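# Six arms sort coloured blocks onto matching tiles

## Task

Set every block on a tile that matches its colour, resting flat with one full face against that tile and never sharing a tile with another block; each block must stay there on its own without any robot supporting it, and at the end all grippers must be open and the arms moved away.

## Robot and tools

ROBOTS. Six identical i2rt Big YAM arms named arm1 to arm6. Each has six revolute joints, a two-finger gripper and a wrist camera. With joints 1 and 6 at 0 and the hand level and pointing forward, the wrist camera rides above the hand and looks toward the fingertips. Reach is roughly 1.0 m from the joint1 axis. Joints move at different speeds, so the hand can sweep a wide arc between postures. Two fixed room cameras, room_a and room_b, watch the scene.

FRAMES. One shared scene frame, origin on the floor, +z up. The hand point is midway between the fingertips; its z axis runs along the fingers and the fingers close along its y axis. Hand poses are computed from each robot's real foot pose, which is never printed. Arm commands are in joint space only, not Cartesian.

JOINTS (absolute targets; tolerance for counting as reached in brackets):
- joint1_rad: -2.879 to 2.879 (0.045). Turns the arm about its foot; positive is counter-clockwise seen from above; 0 points the way the foot faces.
- joint2_rad: 0 to 3.141 (0.14). Shoulder; 0 has the upper arm pointing back, near level; increasing raises it and then brings it forward.
- joint3_rad: 0 to 3.019 (0.09). Elbow; 0 is folded, increasing opens it.
- joint4_rad: -1.692 to 1.57 (0.055). Hand pitch; positive tips fingers up.
- joint5_rad: -1.57 to 1.57 (0.03). Sideways hand swing; positive toward the arm's right.
- joint6_rad: -2.094 to 2.094 (0.035). Hand roll; positive is clockwise viewed from behind the hand.
- gripper_m: 0 to 0.093 (0.003), fingertip gap in metres. Grip force tops out near 50 to 62 N per pad, lower on some grippers.

TOOLS.
execute_actions(actions, cameras): actions is a list holding one action object or nothing. The object has keys arm1..arm6; each holds {"joints": {...}} mapping joint names above to absolute target values (radians, gripper in metres). Any subset of arms and joints may be given; all listed motions start at once and may finish at different times. Omitted joints or arms keep pushing toward their previous target. A single action runs at most 15 s. An unknown key or out-of-range number rejects the whole call and nothing moves. cameras is a list of names (arm1_cam_wrist..arm6_cam_wrist, room_a, room_b, or "all"); omitted, null or ["all"] gives every camera, [] gives none. An empty actions list just reports state and images. The "pictures" line lists cameras in the order of the returned images.
wait(seconds): 0 to 10 s, commands nothing, returns state and images like an empty execute_actions.
zoom_image(camera, region): enlarges part of a camera's most recent full image; region is [x0, y0, x1, y1] in pixels from the top-left, no bigger than 504 by 504. All images are 896x504.
read_manual(section): returns licence texts only; moves nothing.
finished_scene(scene): ends the current scene by its integer number, irreversibly, and reports success and the next task. Replying without any tool call ends everything.

RESULT LINES. joint_positions gives current joint values. joint_status tells how each commanded motion of the last accepted action ended: reached, "off_target" (stopped short, may still push), "contact_stop" or "time_out" (target dropped, joint holds where it stopped; a timed-out joint may keep a nearby target, within 0.375, 0.375, 0.113, 0.225, 0.075, 0.3 rad for joints 1 to 6, and keep pushing), "not_followed" (a self/inter-arm collision check withheld that arm's joint targets; a "cause:" line usually follows; the gripper part still runs; the arm may retry those targets later). on_its_own lists what the call did not command; "held at" is the held target, not the actual position. To relieve a pushing joint, command it to its reported position. Very small target changes may not move a joint. A joint holding a load slowly sags. Nothing reports arms touching each other.

SAFETY. Arms do not stop on contact and can push hard. A firm press between two robots fails and ends the run; a heavy collision may too. The collision check may react late and ignores fingers, gripper housings and wrist cameras. Never knock items off the work area or to the floor. Avoid drops, slips, slams and strong pushing. Loose objects may occasionally be nudged by an outside push. If one call reports a stop, later motion, wait and finished_scene calls in that same reply are skipped.

HEAT. Holding loads or pushing warms motors, also while you think. A MOTOR HOT line appears from 85 °C; at 100 °C the whole arm and gripper go limp and fall (OVER-TEMPERATURE FAULT), and its unfinished keys read "limit_stop_at_motor_heat"; resend targets afterwards. Some heat persists between scenes.

TIMING. The simulation keeps running while you compose replies; the robots hold the last command meanwhile. Shorter robot motion is better.

CAMERAS (fx, fy, cx, cy in pixels): arm1_cam_wrist 461.161, 450.052, 251.937; arm2 458.889, 449.061, 251.18; arm3 464.001, 446.736, 252.248; arm4 449.418, 446.233, 250.803; arm5 468.271, 447.382, 249.779; arm6 481.317, 445.899, 251.006; room_a 300.008, 448.457, 254.884 (about 80° vertical view); room_b 251.623, 447.064, 251.605 (about 90°). arm1, arm4 and room_a have noticeable radial distortion.

Each tool is called after ">>>" as name(argument=value, ...) on one line, values as JSON.

## Session

>>> execute_actions(actions=[])

Scene clock: 0.00 s.
Motor temperatures (°C, as the motors report them): arm1=[22 22 24 23 25 23] | arm2=[25 24 24 23 23 22] | arm3=[25 26 23 27 25 23] | arm4=[23 26 22 23 23 25] | arm5=[22 23 23 25 26 25] | arm6=[22 23 25 24 22 26]
arm1.joint_positions: joint1_rad=+0.640 joint2_rad=+0.327 joint3_rad=+1.670 joint4_rad=-1.223 joint5_rad=-0.159 joint6_rad=+0.485 gripper_m=+0.094
arm1.joint_status: not commanded
arm1.hand: x=+0.1129 y=-0.2812 z=+1.3410 quat_wxyz=(-0.706, -0.085, -0.657, -0.251) (m; scene frame)
arm2.joint_positions: joint1_rad=+0.204 joint2_rad=+0.296 joint3_rad=+1.410 joint4_rad=-1.424 joint5_rad=-0.120 joint6_rad=-0.318 gripper_m=+0.095
arm2.joint_status: not commanded
arm2.hand: x=-0.8898 y=-0.9331 z=+1.3184 quat_wxyz=(-0.440, -0.359, -0.718, +0.403) (m; scene frame)
arm3.joint_positions: joint1_rad=+0.294 joint2_rad=+0.262 joint3_rad=+1.320 joint4_rad=-1.498 joint5_rad=+0.165 joint6_rad=+0.561 gripper_m=+0.094
arm3.joint_status: not commanded
arm3.hand: x=+0.3615 y=+0.8623 z=+1.1489 quat_wxyz=(-0.543, -0.405, -0.736, +0.017) (m; scene frame)
arm4.joint_positions: joint1_rad=-0.676 joint2_rad=+0.607 joint3_rad=+1.551 joint4_rad=-1.512 joint5_rad=+0.208 joint6_rad=+0.303 gripper_m=+0.094
arm4.joint_status: not commanded
arm4.hand: x=+1.2865 y=-0.9419 z=+1.2781 quat_wxyz=(-0.483, -0.262, -0.833, +0.066) (m; scene frame)
arm5.joint_positions: joint1_rad=+0.894 joint2_rad=+0.379 joint3_rad=+1.700 joint4_rad=-1.233 joint5_rad=+0.106 joint6_rad=-0.715 gripper_m=+0.094
arm5.joint_status: not commanded
arm5.hand: x=-1.9840 y=-0.3052 z=+1.3464 quat_wxyz=(-0.539, +0.672, -0.075, -0.502) (m; scene frame)
arm6.joint_positions: joint1_rad=-0.072 joint2_rad=+0.361 joint3_rad=+1.328 joint4_rad=-1.407 joint5_rad=+0.230 joint6_rad=+0.037 gripper_m=+0.094
arm6.joint_status: not commanded
arm6.hand: x=+1.3910 y=+1.6120 z=+1.2402 quat_wxyz=(-0.407, +0.598, -0.592, -0.356) (m; scene frame)
pictures: arm1_cam_wrist, arm2_cam_wrist, arm3_cam_wrist, arm4_cam_wrist, arm5_cam_wrist, arm6_cam_wrist, room_a, room_b
Images, in order (width x height): arm1_cam_wrist 896x504, arm2_cam_wrist 896x504, arm3_cam_wrist 896x504, arm4_cam_wrist 896x504, arm5_cam_wrist 896x504, arm6_cam_wrist 896x504, room_a 896x504, room_b 896x504.

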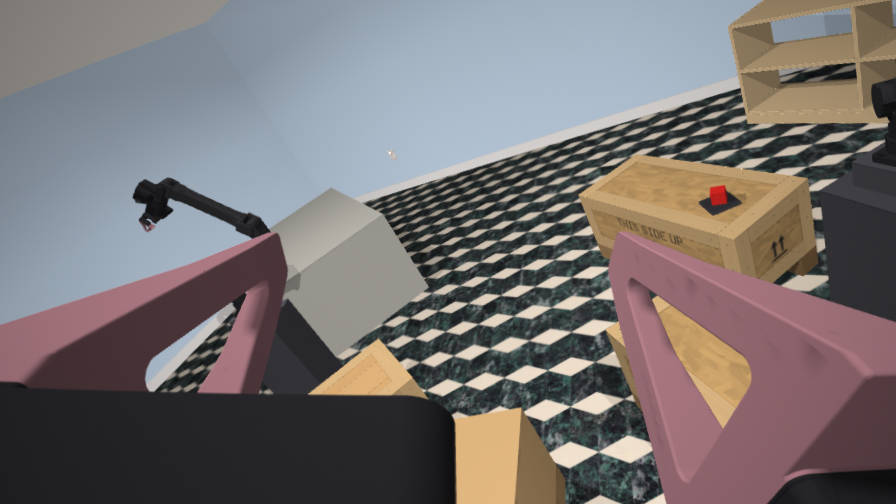

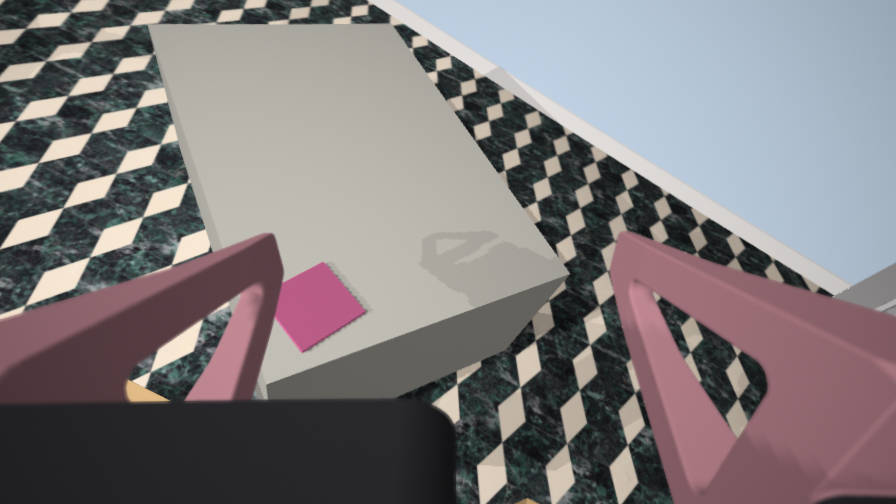

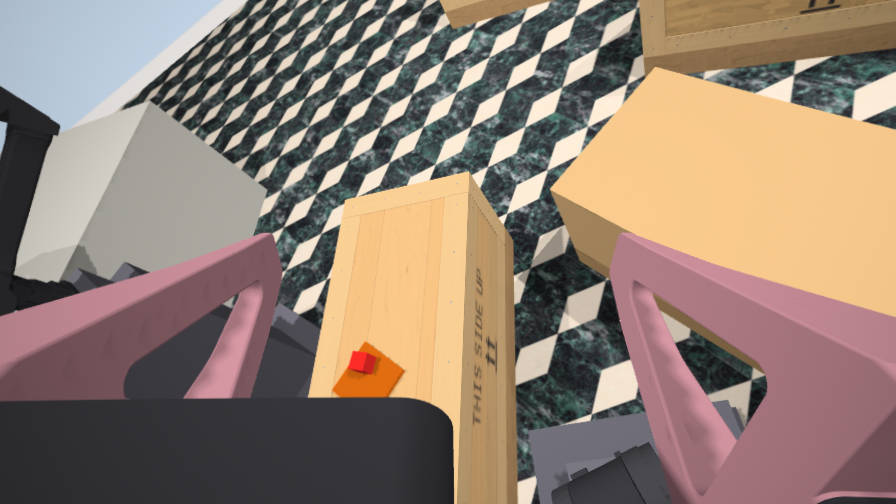

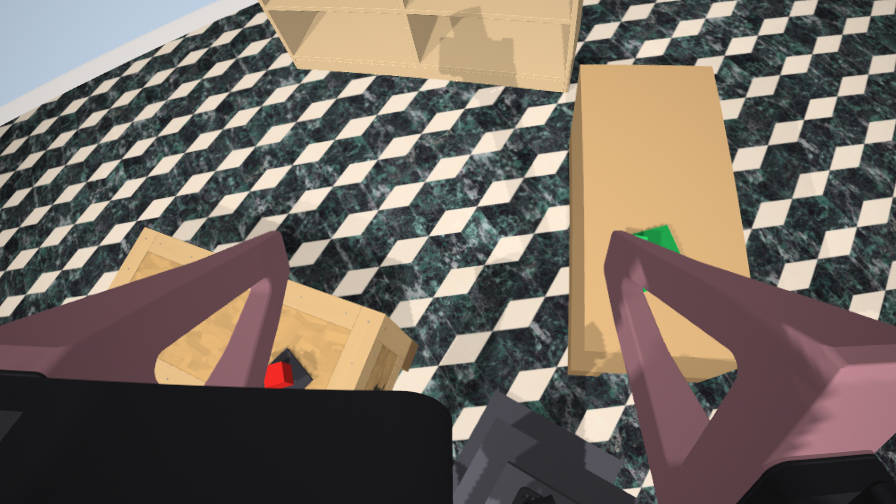

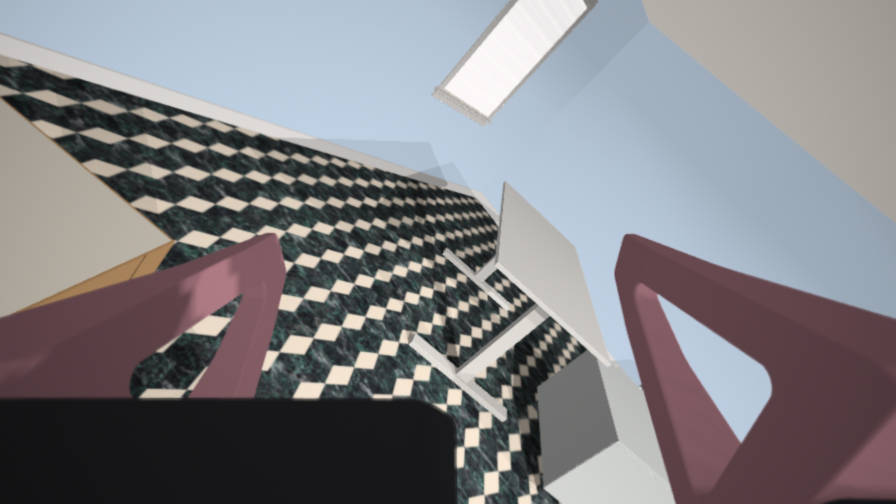

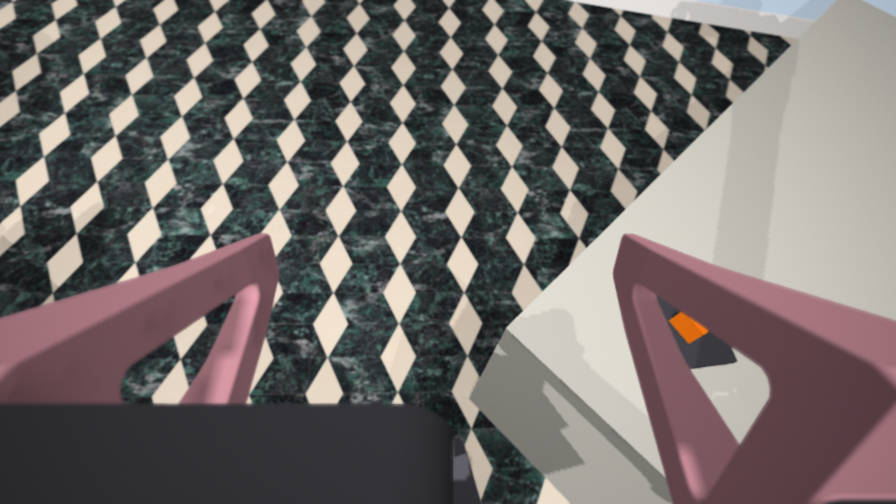

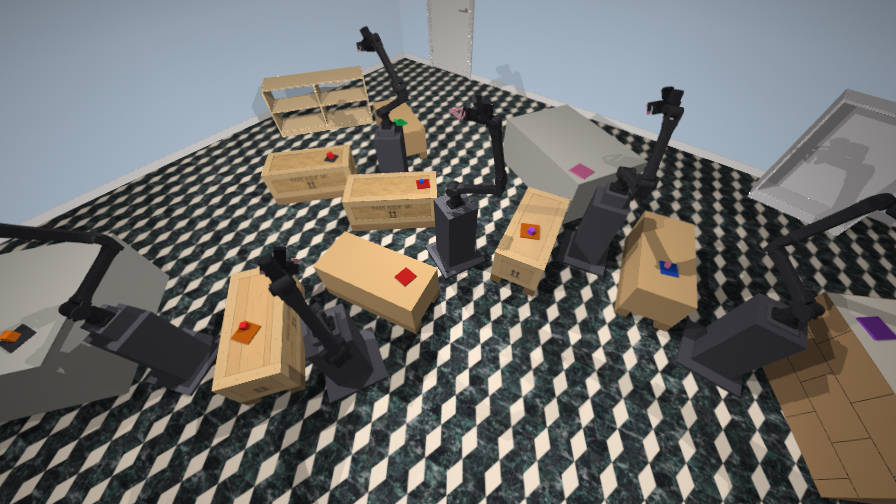

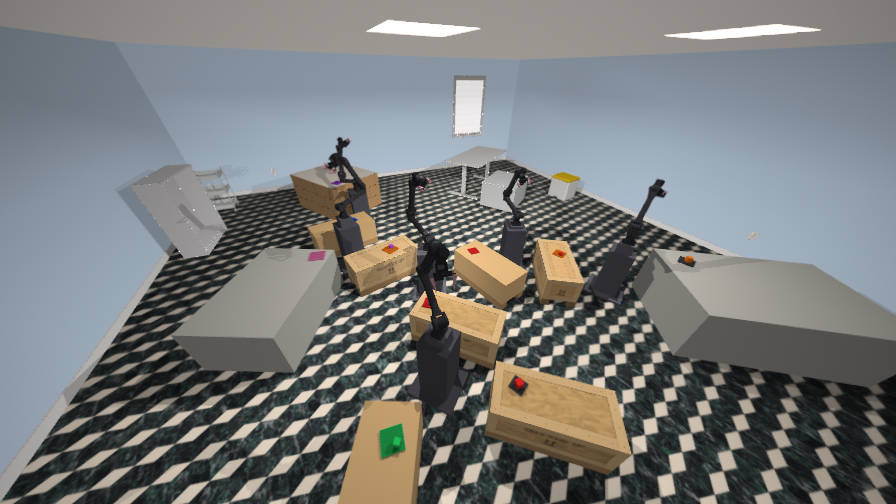

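>>> zoom_image(camera="room_a", region=[250, 80, 500, 240])

>>> zoom_image(camera="room_a", region=[480, 140, 896, 400])

>>> zoom_image(camera="room_a", region=[0, 220, 460, 420])

>>> zoom_image(camera="room_b", region=[320, 280, 640, 504])

>>> zoom_image(camera="room_b", region=[270, 130, 720, 330])

Region (250, 80, 500, 240) of room_a's 896x504 image, scaled by 2.016, with more detail than that image has; it fills the top 323 rows of this view, and the rest is white.

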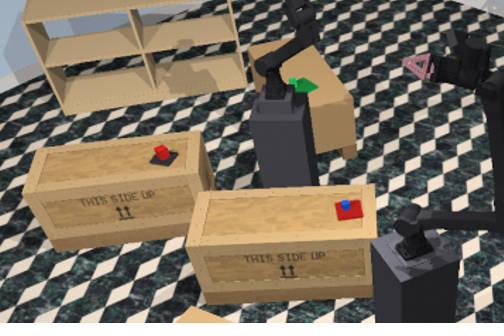

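Region (480, 140, 896, 400) of room_a's 896x504 image, scaled by 1.212, with more detail than that image has; it fills the top 315 rows of this view, and the rest is white.

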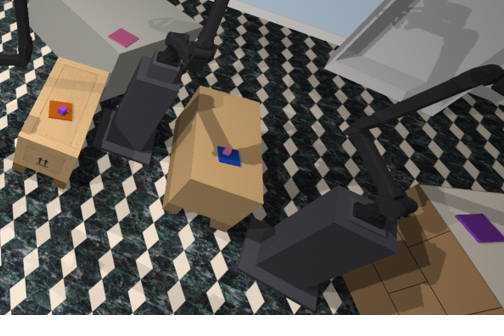

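Region (0, 220, 460, 420) of room_a's 896x504 image, scaled by 1.096, with more detail than that image has; it fills the top 219 rows of this view, and the rest is white.

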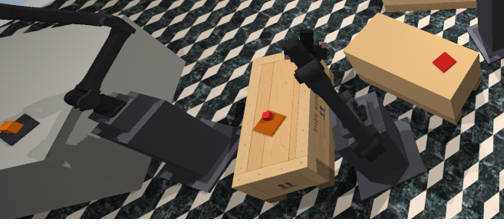

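Region (320, 280, 640, 504) of room_b's 896x504 image, scaled by 1.575, with more detail than that image has; it fills the top 353 rows of this view, and the rest is white.

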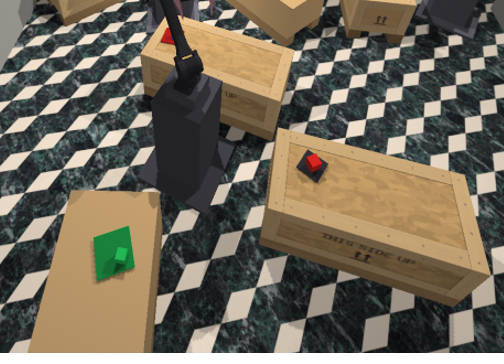

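Region (270, 130, 720, 330) of room_b's 896x504 image, scaled by 1.120, with more detail than that image has.

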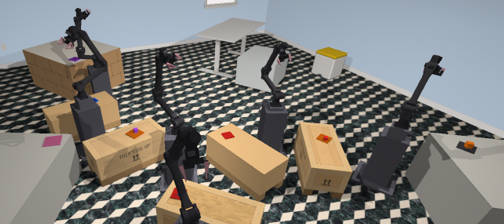

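>>> execute_actions(actions=[{"arm1":{"joints":{"joint1_rad":0.085,"joint2_rad":1.51,"joint3_rad":1.212,"joint4_rad":-0.749,"joint5_rad":0,"joint6_rad":0}},"arm2":{"joints":{"joint1_rad":2.1,"joint2_rad":1.51,"joint3_rad":1.212,"joint4_rad":-0.749,"joint5_rad":0,"joint6_rad":0}},"arm3":{"joints":{"joint1_rad":1.13,"joint2_rad":1.51,"joint3_rad":1.212,"joint4_rad":-0.749,"joint5_rad":0,"joint6_rad":0}},"arm4":{"joints":{"joint1_rad":0.05,"joint2_rad":1.51,"joint3_rad":1.212,"joint4_rad":-0.749,"joint5_rad":0,"joint6_rad":0}},"arm5":{"joints":{"joint1_rad":1.3,"joint2_rad":1.51,"joint3_rad":1.212,"joint4_rad":-0.749,"joint5_rad":0,"joint6_rad":0}},"arm6":{"joints":{"joint1_rad":-1.0,"joint2_rad":1.51,"joint3_rad":1.212,"joint4_rad":-0.749,"joint5_rad":0,"joint6_rad":0}}}])

Scene clock: 84.77 s.
Motor temperatures (°C, as the motors report them): arm1=[22 23 25 23 25 23] | arm2=[25 25 27 23 23 22] | arm3=[25 27 26 27 25 23] | arm4=[23 26 26 23 23 25] | arm5=[22 24 25 26 26 25] | arm6=[22 23 30 24 22 26]
arm1.joint_positions: joint1_rad=+0.083 joint2_rad=+1.501 joint3_rad=+1.186 joint4_rad=-0.761 joint5_rad=-0.002 joint6_rad=+0.011 gripper_m=+0.094
arm1.joint_status: all done
arm1.hand: x=+0.5781 y=-0.5682 z=+0.8012 quat_wxyz=(-0.238, -0.248, -0.937, +0.056) (m; scene frame)
arm2.joint_positions: joint1_rad=+2.104 joint2_rad=+1.519 joint3_rad=+1.209 joint4_rad=-0.765 joint5_rad=-0.001 joint6_rad=-0.014 gripper_m=+0.095
arm2.joint_status: all done
arm2.hand: x=-0.4615 y=-0.5685 z=+0.9213 quat_wxyz=(-0.237, +0.280, -0.928, -0.061) (m; scene frame)
arm3.joint_positions: joint1_rad=+1.137 joint2_rad=+1.521 joint3_rad=+1.212 joint4_rad=-0.770 joint5_rad=+0.002 joint6_rad=+0.015 gripper_m=+0.094
arm3.joint_status: all done
arm3.hand: x=+0.7810 y=+1.1732 z=+0.8019 quat_wxyz=(-0.236, +0.233, -0.942, -0.053) (m; scene frame)
arm4.joint_positions: joint1_rad=+0.058 joint2_rad=+1.505 joint3_rad=+1.202 joint4_rad=-0.763 joint5_rad=+0.001 joint6_rad=+0.016 gripper_m=+0.094
arm4.joint_status: all done
arm4.hand: x=+1.5893 y=-0.5921 z=+0.8794 quat_wxyz=(-0.240, +0.251, -0.935, -0.067) (m; scene frame)
arm5.joint_positions: joint1_rad=+1.298 joint2_rad=+1.494 joint3_rad=+1.194 joint4_rad=-0.763 joint5_rad=+0.002 joint6_rad=-0.012 gripper_m=+0.094
arm5.joint_status: all done
arm5.hand: x=-2.4696 y=-0.1180 z=+0.8052 quat_wxyz=(-0.056, +0.948, -0.197, -0.244) (m; scene frame)
arm6.joint_positions: joint1_rad=-1.006 joint2_rad=+1.524 joint3_rad=+1.211 joint4_rad=-0.767 joint5_rad=+0.000 joint6_rad=+0.011 gripper_m=+0.094
arm6.joint_status: all done
arm6.hand: x=+1.7498 y=+1.8857 z=+0.8791 quat_wxyz=(-0.223, +0.386, -0.890, -0.098) (m; scene frame)
pictures: arm1_cam_wrist, arm2_cam_wrist, arm3_cam_wrist, arm4_cam_wrist, arm5_cam_wrist, arm6_cam_wrist, room_a, room_b
Images, in order (width x height): arm1_cam_wrist 896x504, arm2_cam_wrist 896x504, arm3_cam_wrist 896x504, arm4_cam_wrist 896x504, arm5_cam_wrist 896x504, arm6_cam_wrist 896x504, room_a 896x504, room_b 896x504.

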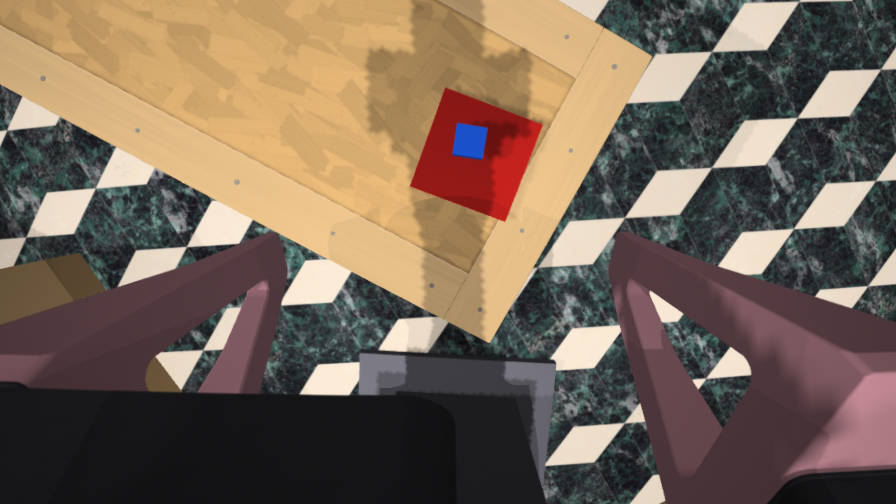

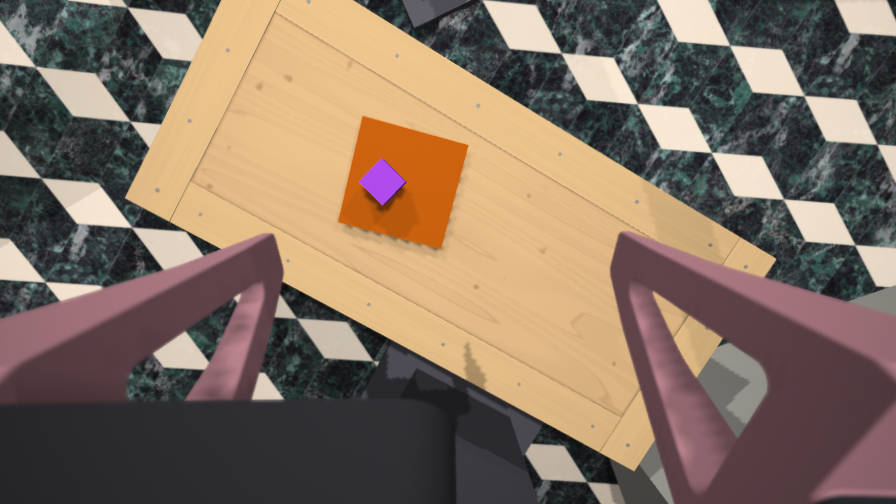

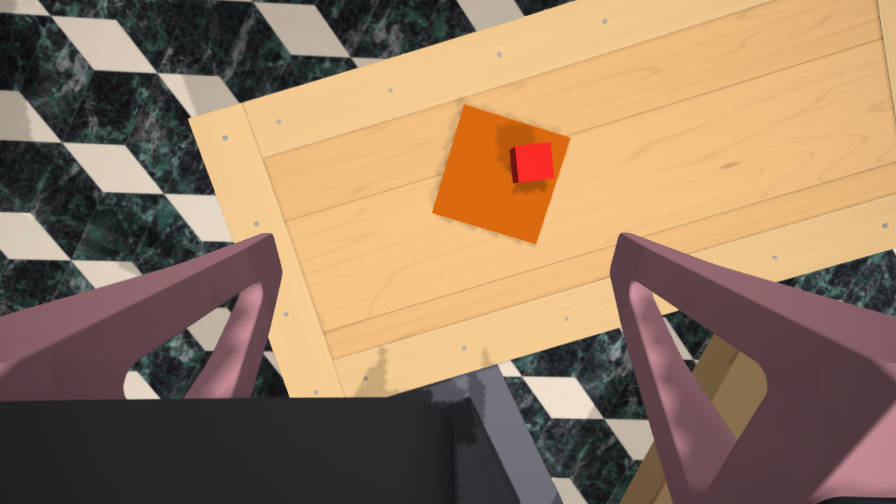

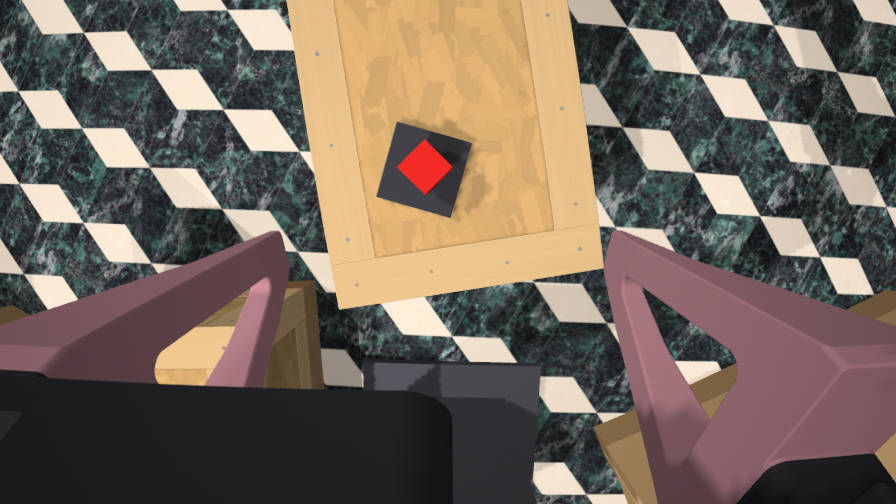

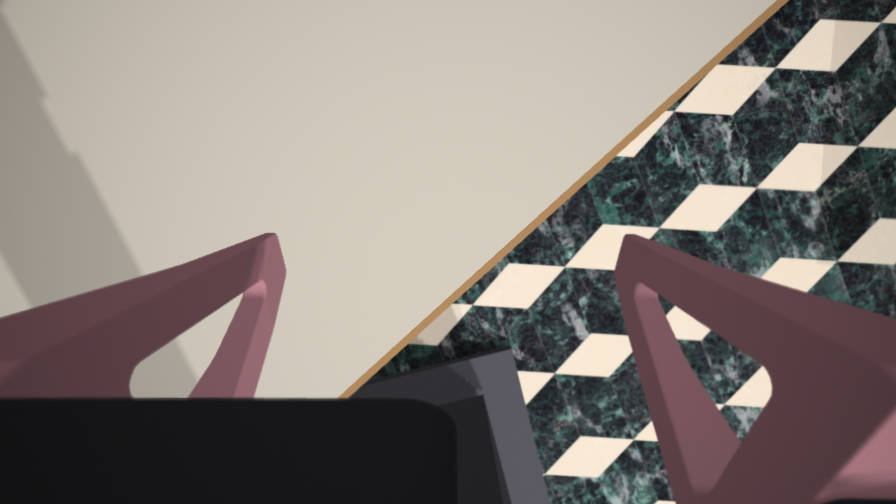

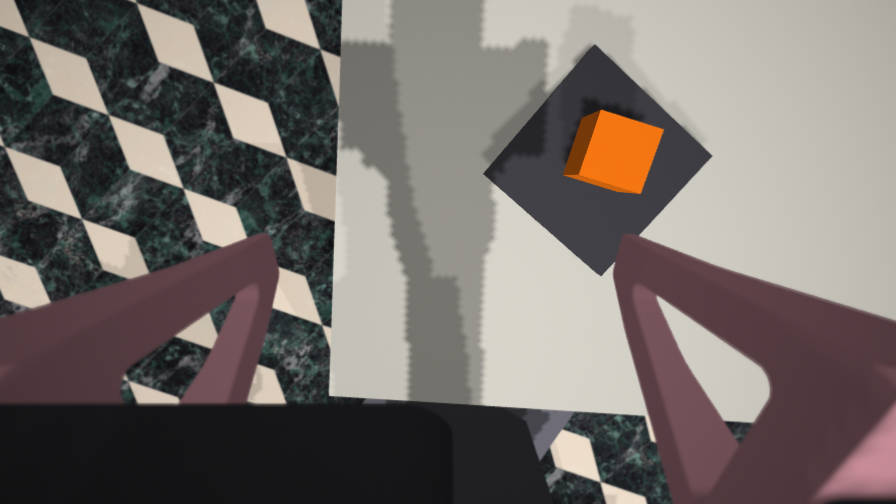

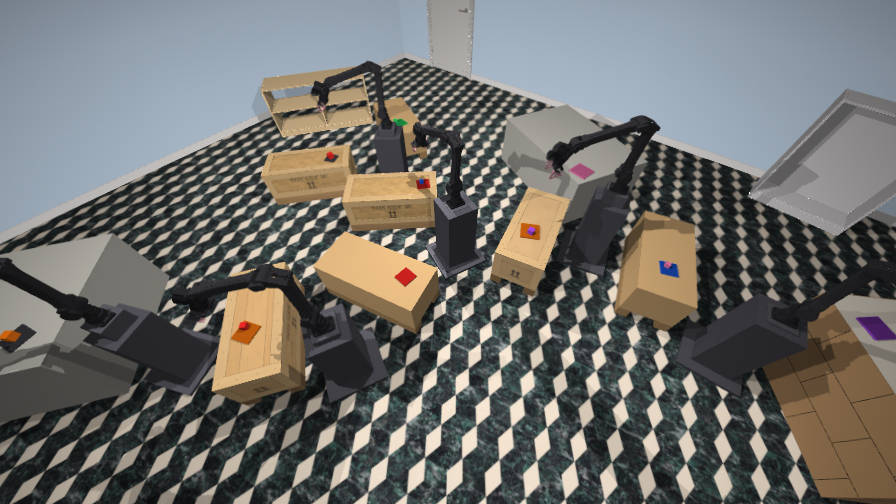

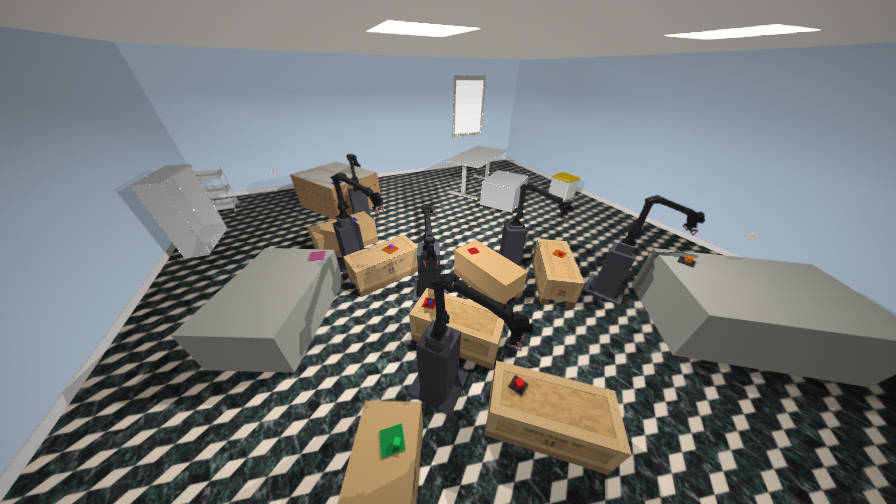

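>>> zoom_image(camera="arm6_cam_wrist", region=[470, 30, 730, 290])

>>> zoom_image(camera="arm3_cam_wrist", region=[420, 90, 590, 260])

>>> zoom_image(camera="arm1_cam_wrist", region=[400, 75, 560, 235])

Region (470, 30, 730, 290) of arm6_cam_wrist's 896x504 image, scaled by 1.938, with more detail than that image has.

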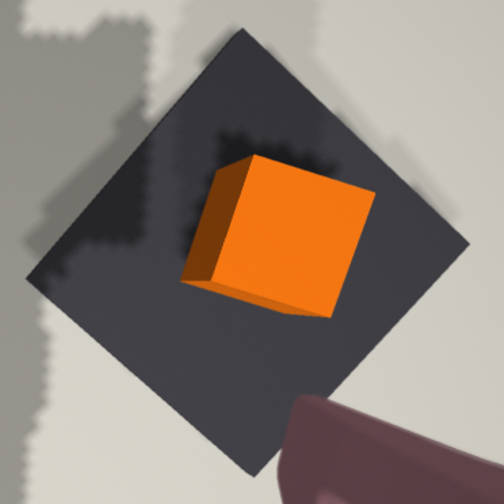

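Region (420, 90, 590, 260) of arm3_cam_wrist's 896x504 image, scaled by 2.965, with more detail than that image has.

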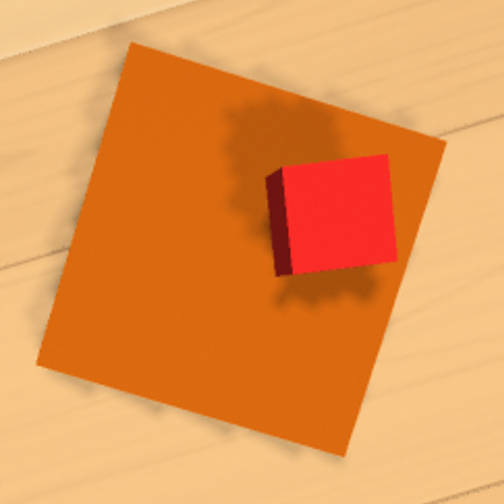

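Region (400, 75, 560, 235) of arm1_cam_wrist's 896x504 image, scaled by 3.150, with more detail than that image has.

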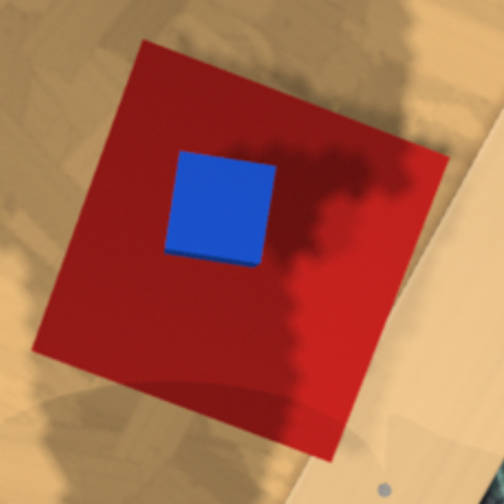

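>>> execute_actions(actions=[{"arm1":{"joints":{"joint1_rad":0.048,"joint2_rad":2.165,"joint3_rad":1.539,"joint4_rad":-0.945,"joint6_rad":0.11}},"arm2":{"joints":{"joint1_rad":2.244,"joint2_rad":2.211,"joint3_rad":1.419,"joint4_rad":-0.779,"joint6_rad":-0.64}},"arm3":{"joints":{"joint1_rad":0.989,"joint2_rad":2.114,"joint3_rad":1.504,"joint4_rad":-0.961,"joint6_rad":-0.28}},"arm4":{"joints":{"joint1_rad":0.104,"joint2_rad":2.146,"joint3_rad":1.461,"joint4_rad":-0.886,"joint6_rad":-0.74}},"arm5":{"joints":{"joint1_rad":2.0}},"arm6":{"joints":{"joint1_rad":-1.194,"joint2_rad":1.954,"joint3_rad":1.659,"joint4_rad":-1.276,"joint6_rad":0.11}}}])

Scene clock: 128.73 s.
Motor temperatures (°C, as the motors report them): arm1=[22 24 30 23 25 23] | arm2=[25 27 30 23 23 22] | arm3=[25 28 28 27 25 23] | arm4=[23 28 28 23 23 25] | arm5=[22 24 29 26 26 25] | arm6=[22 24 32 24 22 26]
arm1.joint_positions: joint1_rad=+0.051 joint2_rad=+2.180 joint3_rad=+1.518 joint4_rad=-0.941 joint5_rad=-0.002 joint6_rad=+0.099 gripper_m=+0.094
arm1.joint_status: all done
arm1.hand: x=+0.6079 y=-0.6051 z=+0.5443 quat_wxyz=(+0.015, -0.312, -0.950, -0.008) (m; scene frame)
arm2.joint_positions: joint1_rad=+2.252 joint2_rad=+2.223 joint3_rad=+1.399 joint4_rad=-0.772 joint5_rad=-0.001 joint6_rad=-0.626 gripper_m=+0.095
arm2.joint_status: all done
arm2.hand: x=-0.5024 y=-0.5023 z=+0.6047 quat_wxyz=(+0.014, +0.622, -0.783, +0.007) (m; scene frame)
arm3.joint_positions: joint1_rad=+0.985 joint2_rad=+2.124 joint3_rad=+1.470 joint4_rad=-0.951 joint5_rad=+0.001 joint6_rad=-0.265 gripper_m=+0.094
arm3.joint_status: all done
arm3.hand: x=+0.8372 y=+1.1011 z=+0.5628 quat_wxyz=(+0.017, +0.300, -0.954, +0.009) (m; scene frame)
arm4.joint_positions: joint1_rad=+0.097 joint2_rad=+2.142 joint3_rad=+1.447 joint4_rad=-0.881 joint5_rad=+0.001 joint6_rad=-0.724 gripper_m=+0.094
arm4.joint_status: all done
arm4.hand: x=+1.6012 y=-0.5595 z=+0.6174 quat_wxyz=(+0.004, +0.606, -0.795, +0.002) (m; scene frame)
arm5.joint_positions: joint1_rad=+2.007 joint2_rad=+1.494 joint3_rad=+1.194 joint4_rad=-0.759 joint5_rad=-0.001 joint6_rad=-0.010 gripper_m=+0.094
arm5.joint_status: all done
arm5.hand: x=-2.4964 y=-0.4964 z=+0.8052 quat_wxyz=(+0.035, +0.957, +0.143, -0.249) (m; scene frame)
arm6.joint_positions: joint1_rad=-1.194 joint2_rad=+1.973 joint3_rad=+1.596 joint4_rad=-1.265 joint5_rad=+0.000 joint6_rad=+0.097 gripper_m=+0.094
arm6.joint_status: all done
arm6.hand: x=+1.8349 y=+1.8200 z=+0.7685 quat_wxyz=(+0.032, +0.269, -0.963, +0.014) (m; scene frame)
pictures: arm1_cam_wrist, arm2_cam_wrist, arm3_cam_wrist, arm4_cam_wrist, arm5_cam_wrist, arm6_cam_wrist, room_a, room_b
Images, in order (width x height): arm1_cam_wrist 896x504, arm2_cam_wrist 896x504, arm3_cam_wrist 896x504, arm4_cam_wrist 896x504, arm5_cam_wrist 896x504, arm6_cam_wrist 896x504, room_a 896x504, room_b 896x504.

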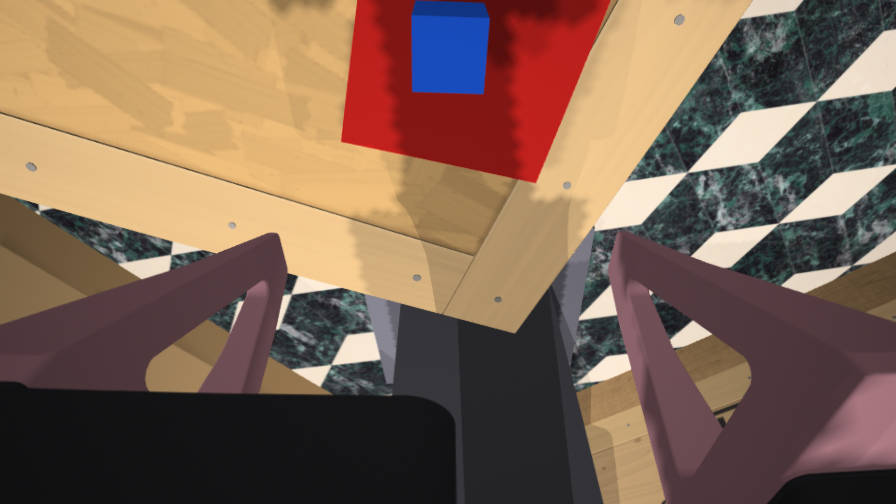

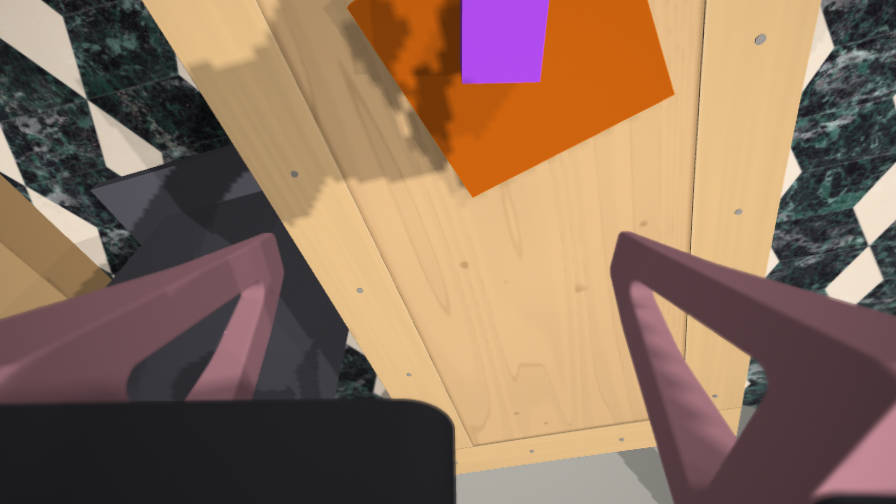

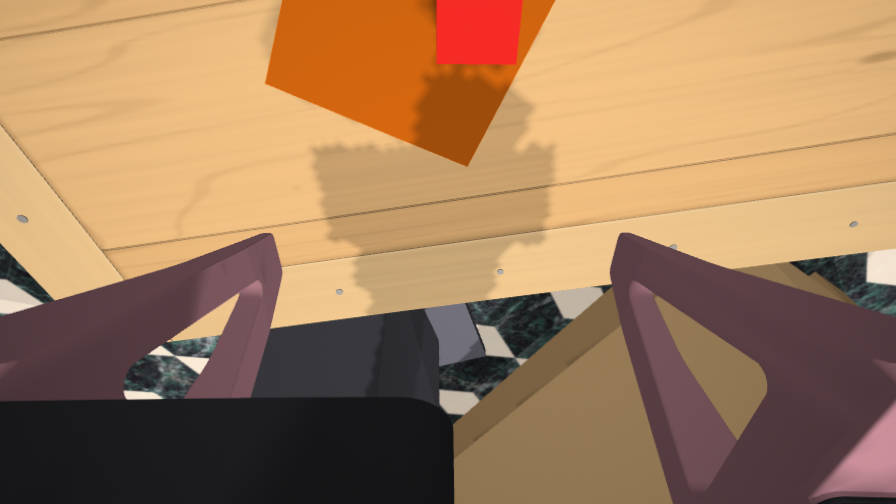

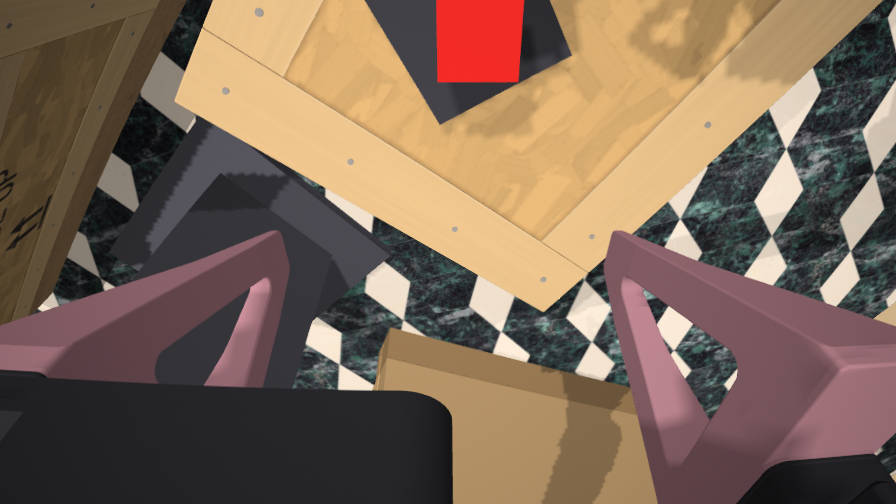

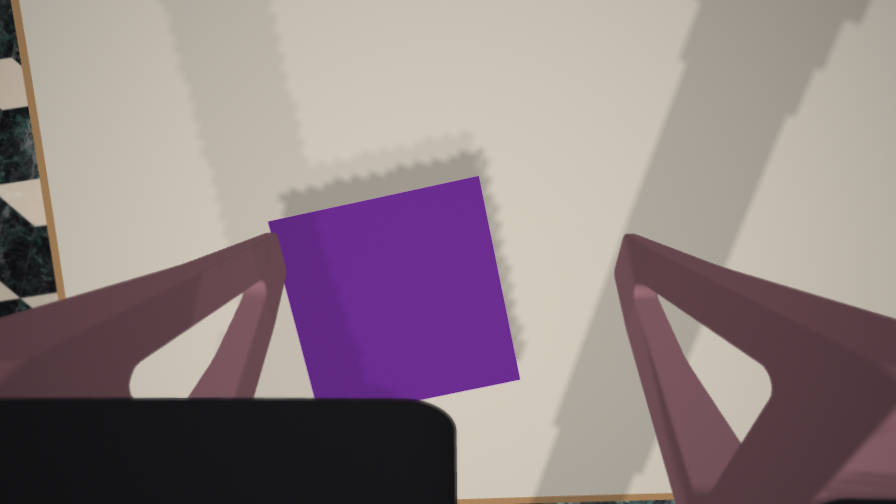

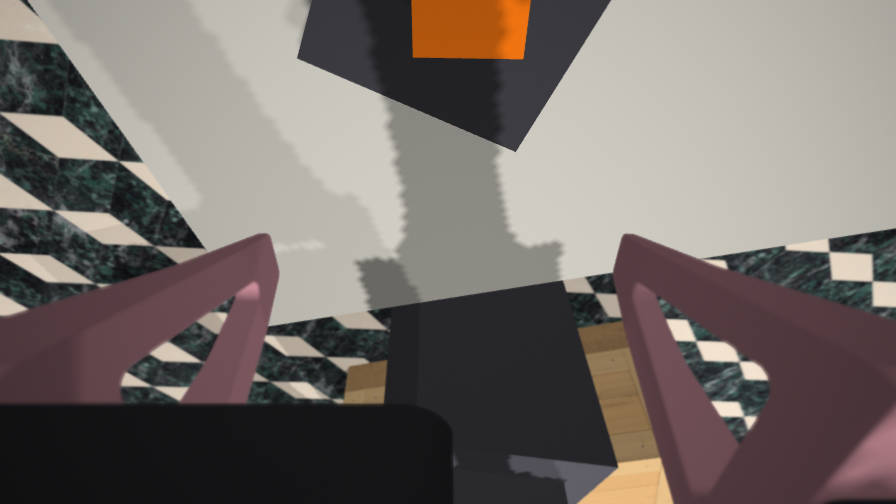

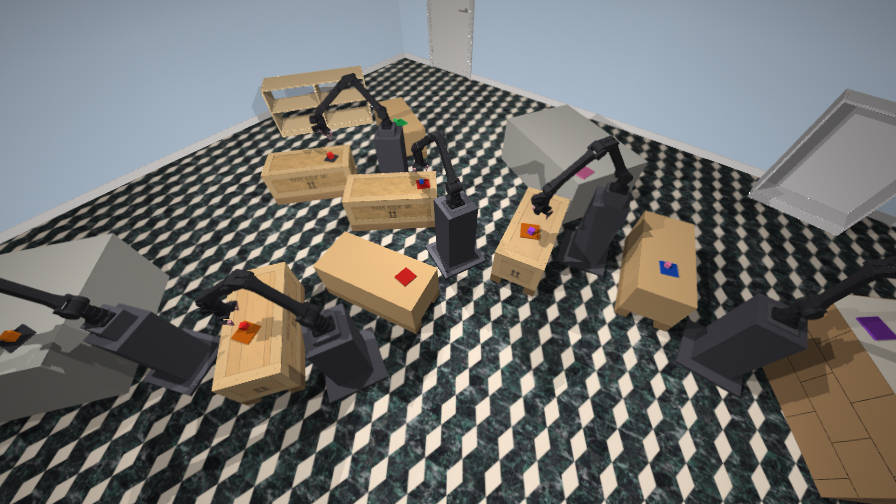

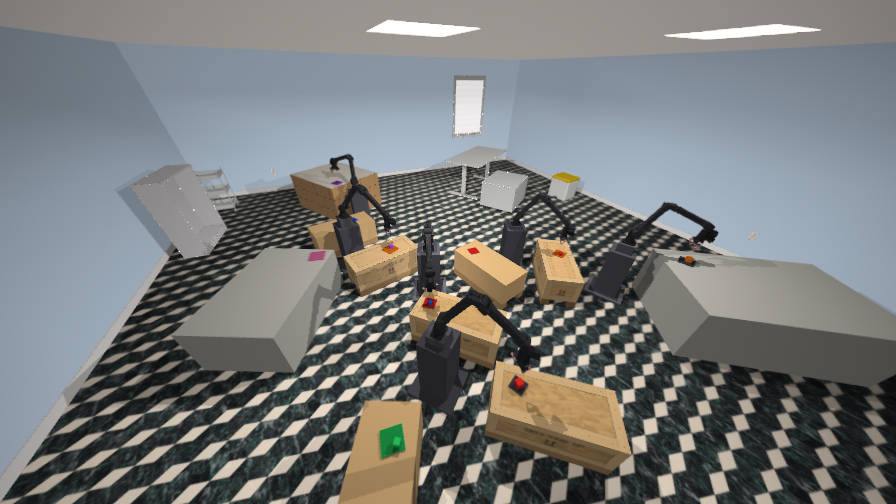

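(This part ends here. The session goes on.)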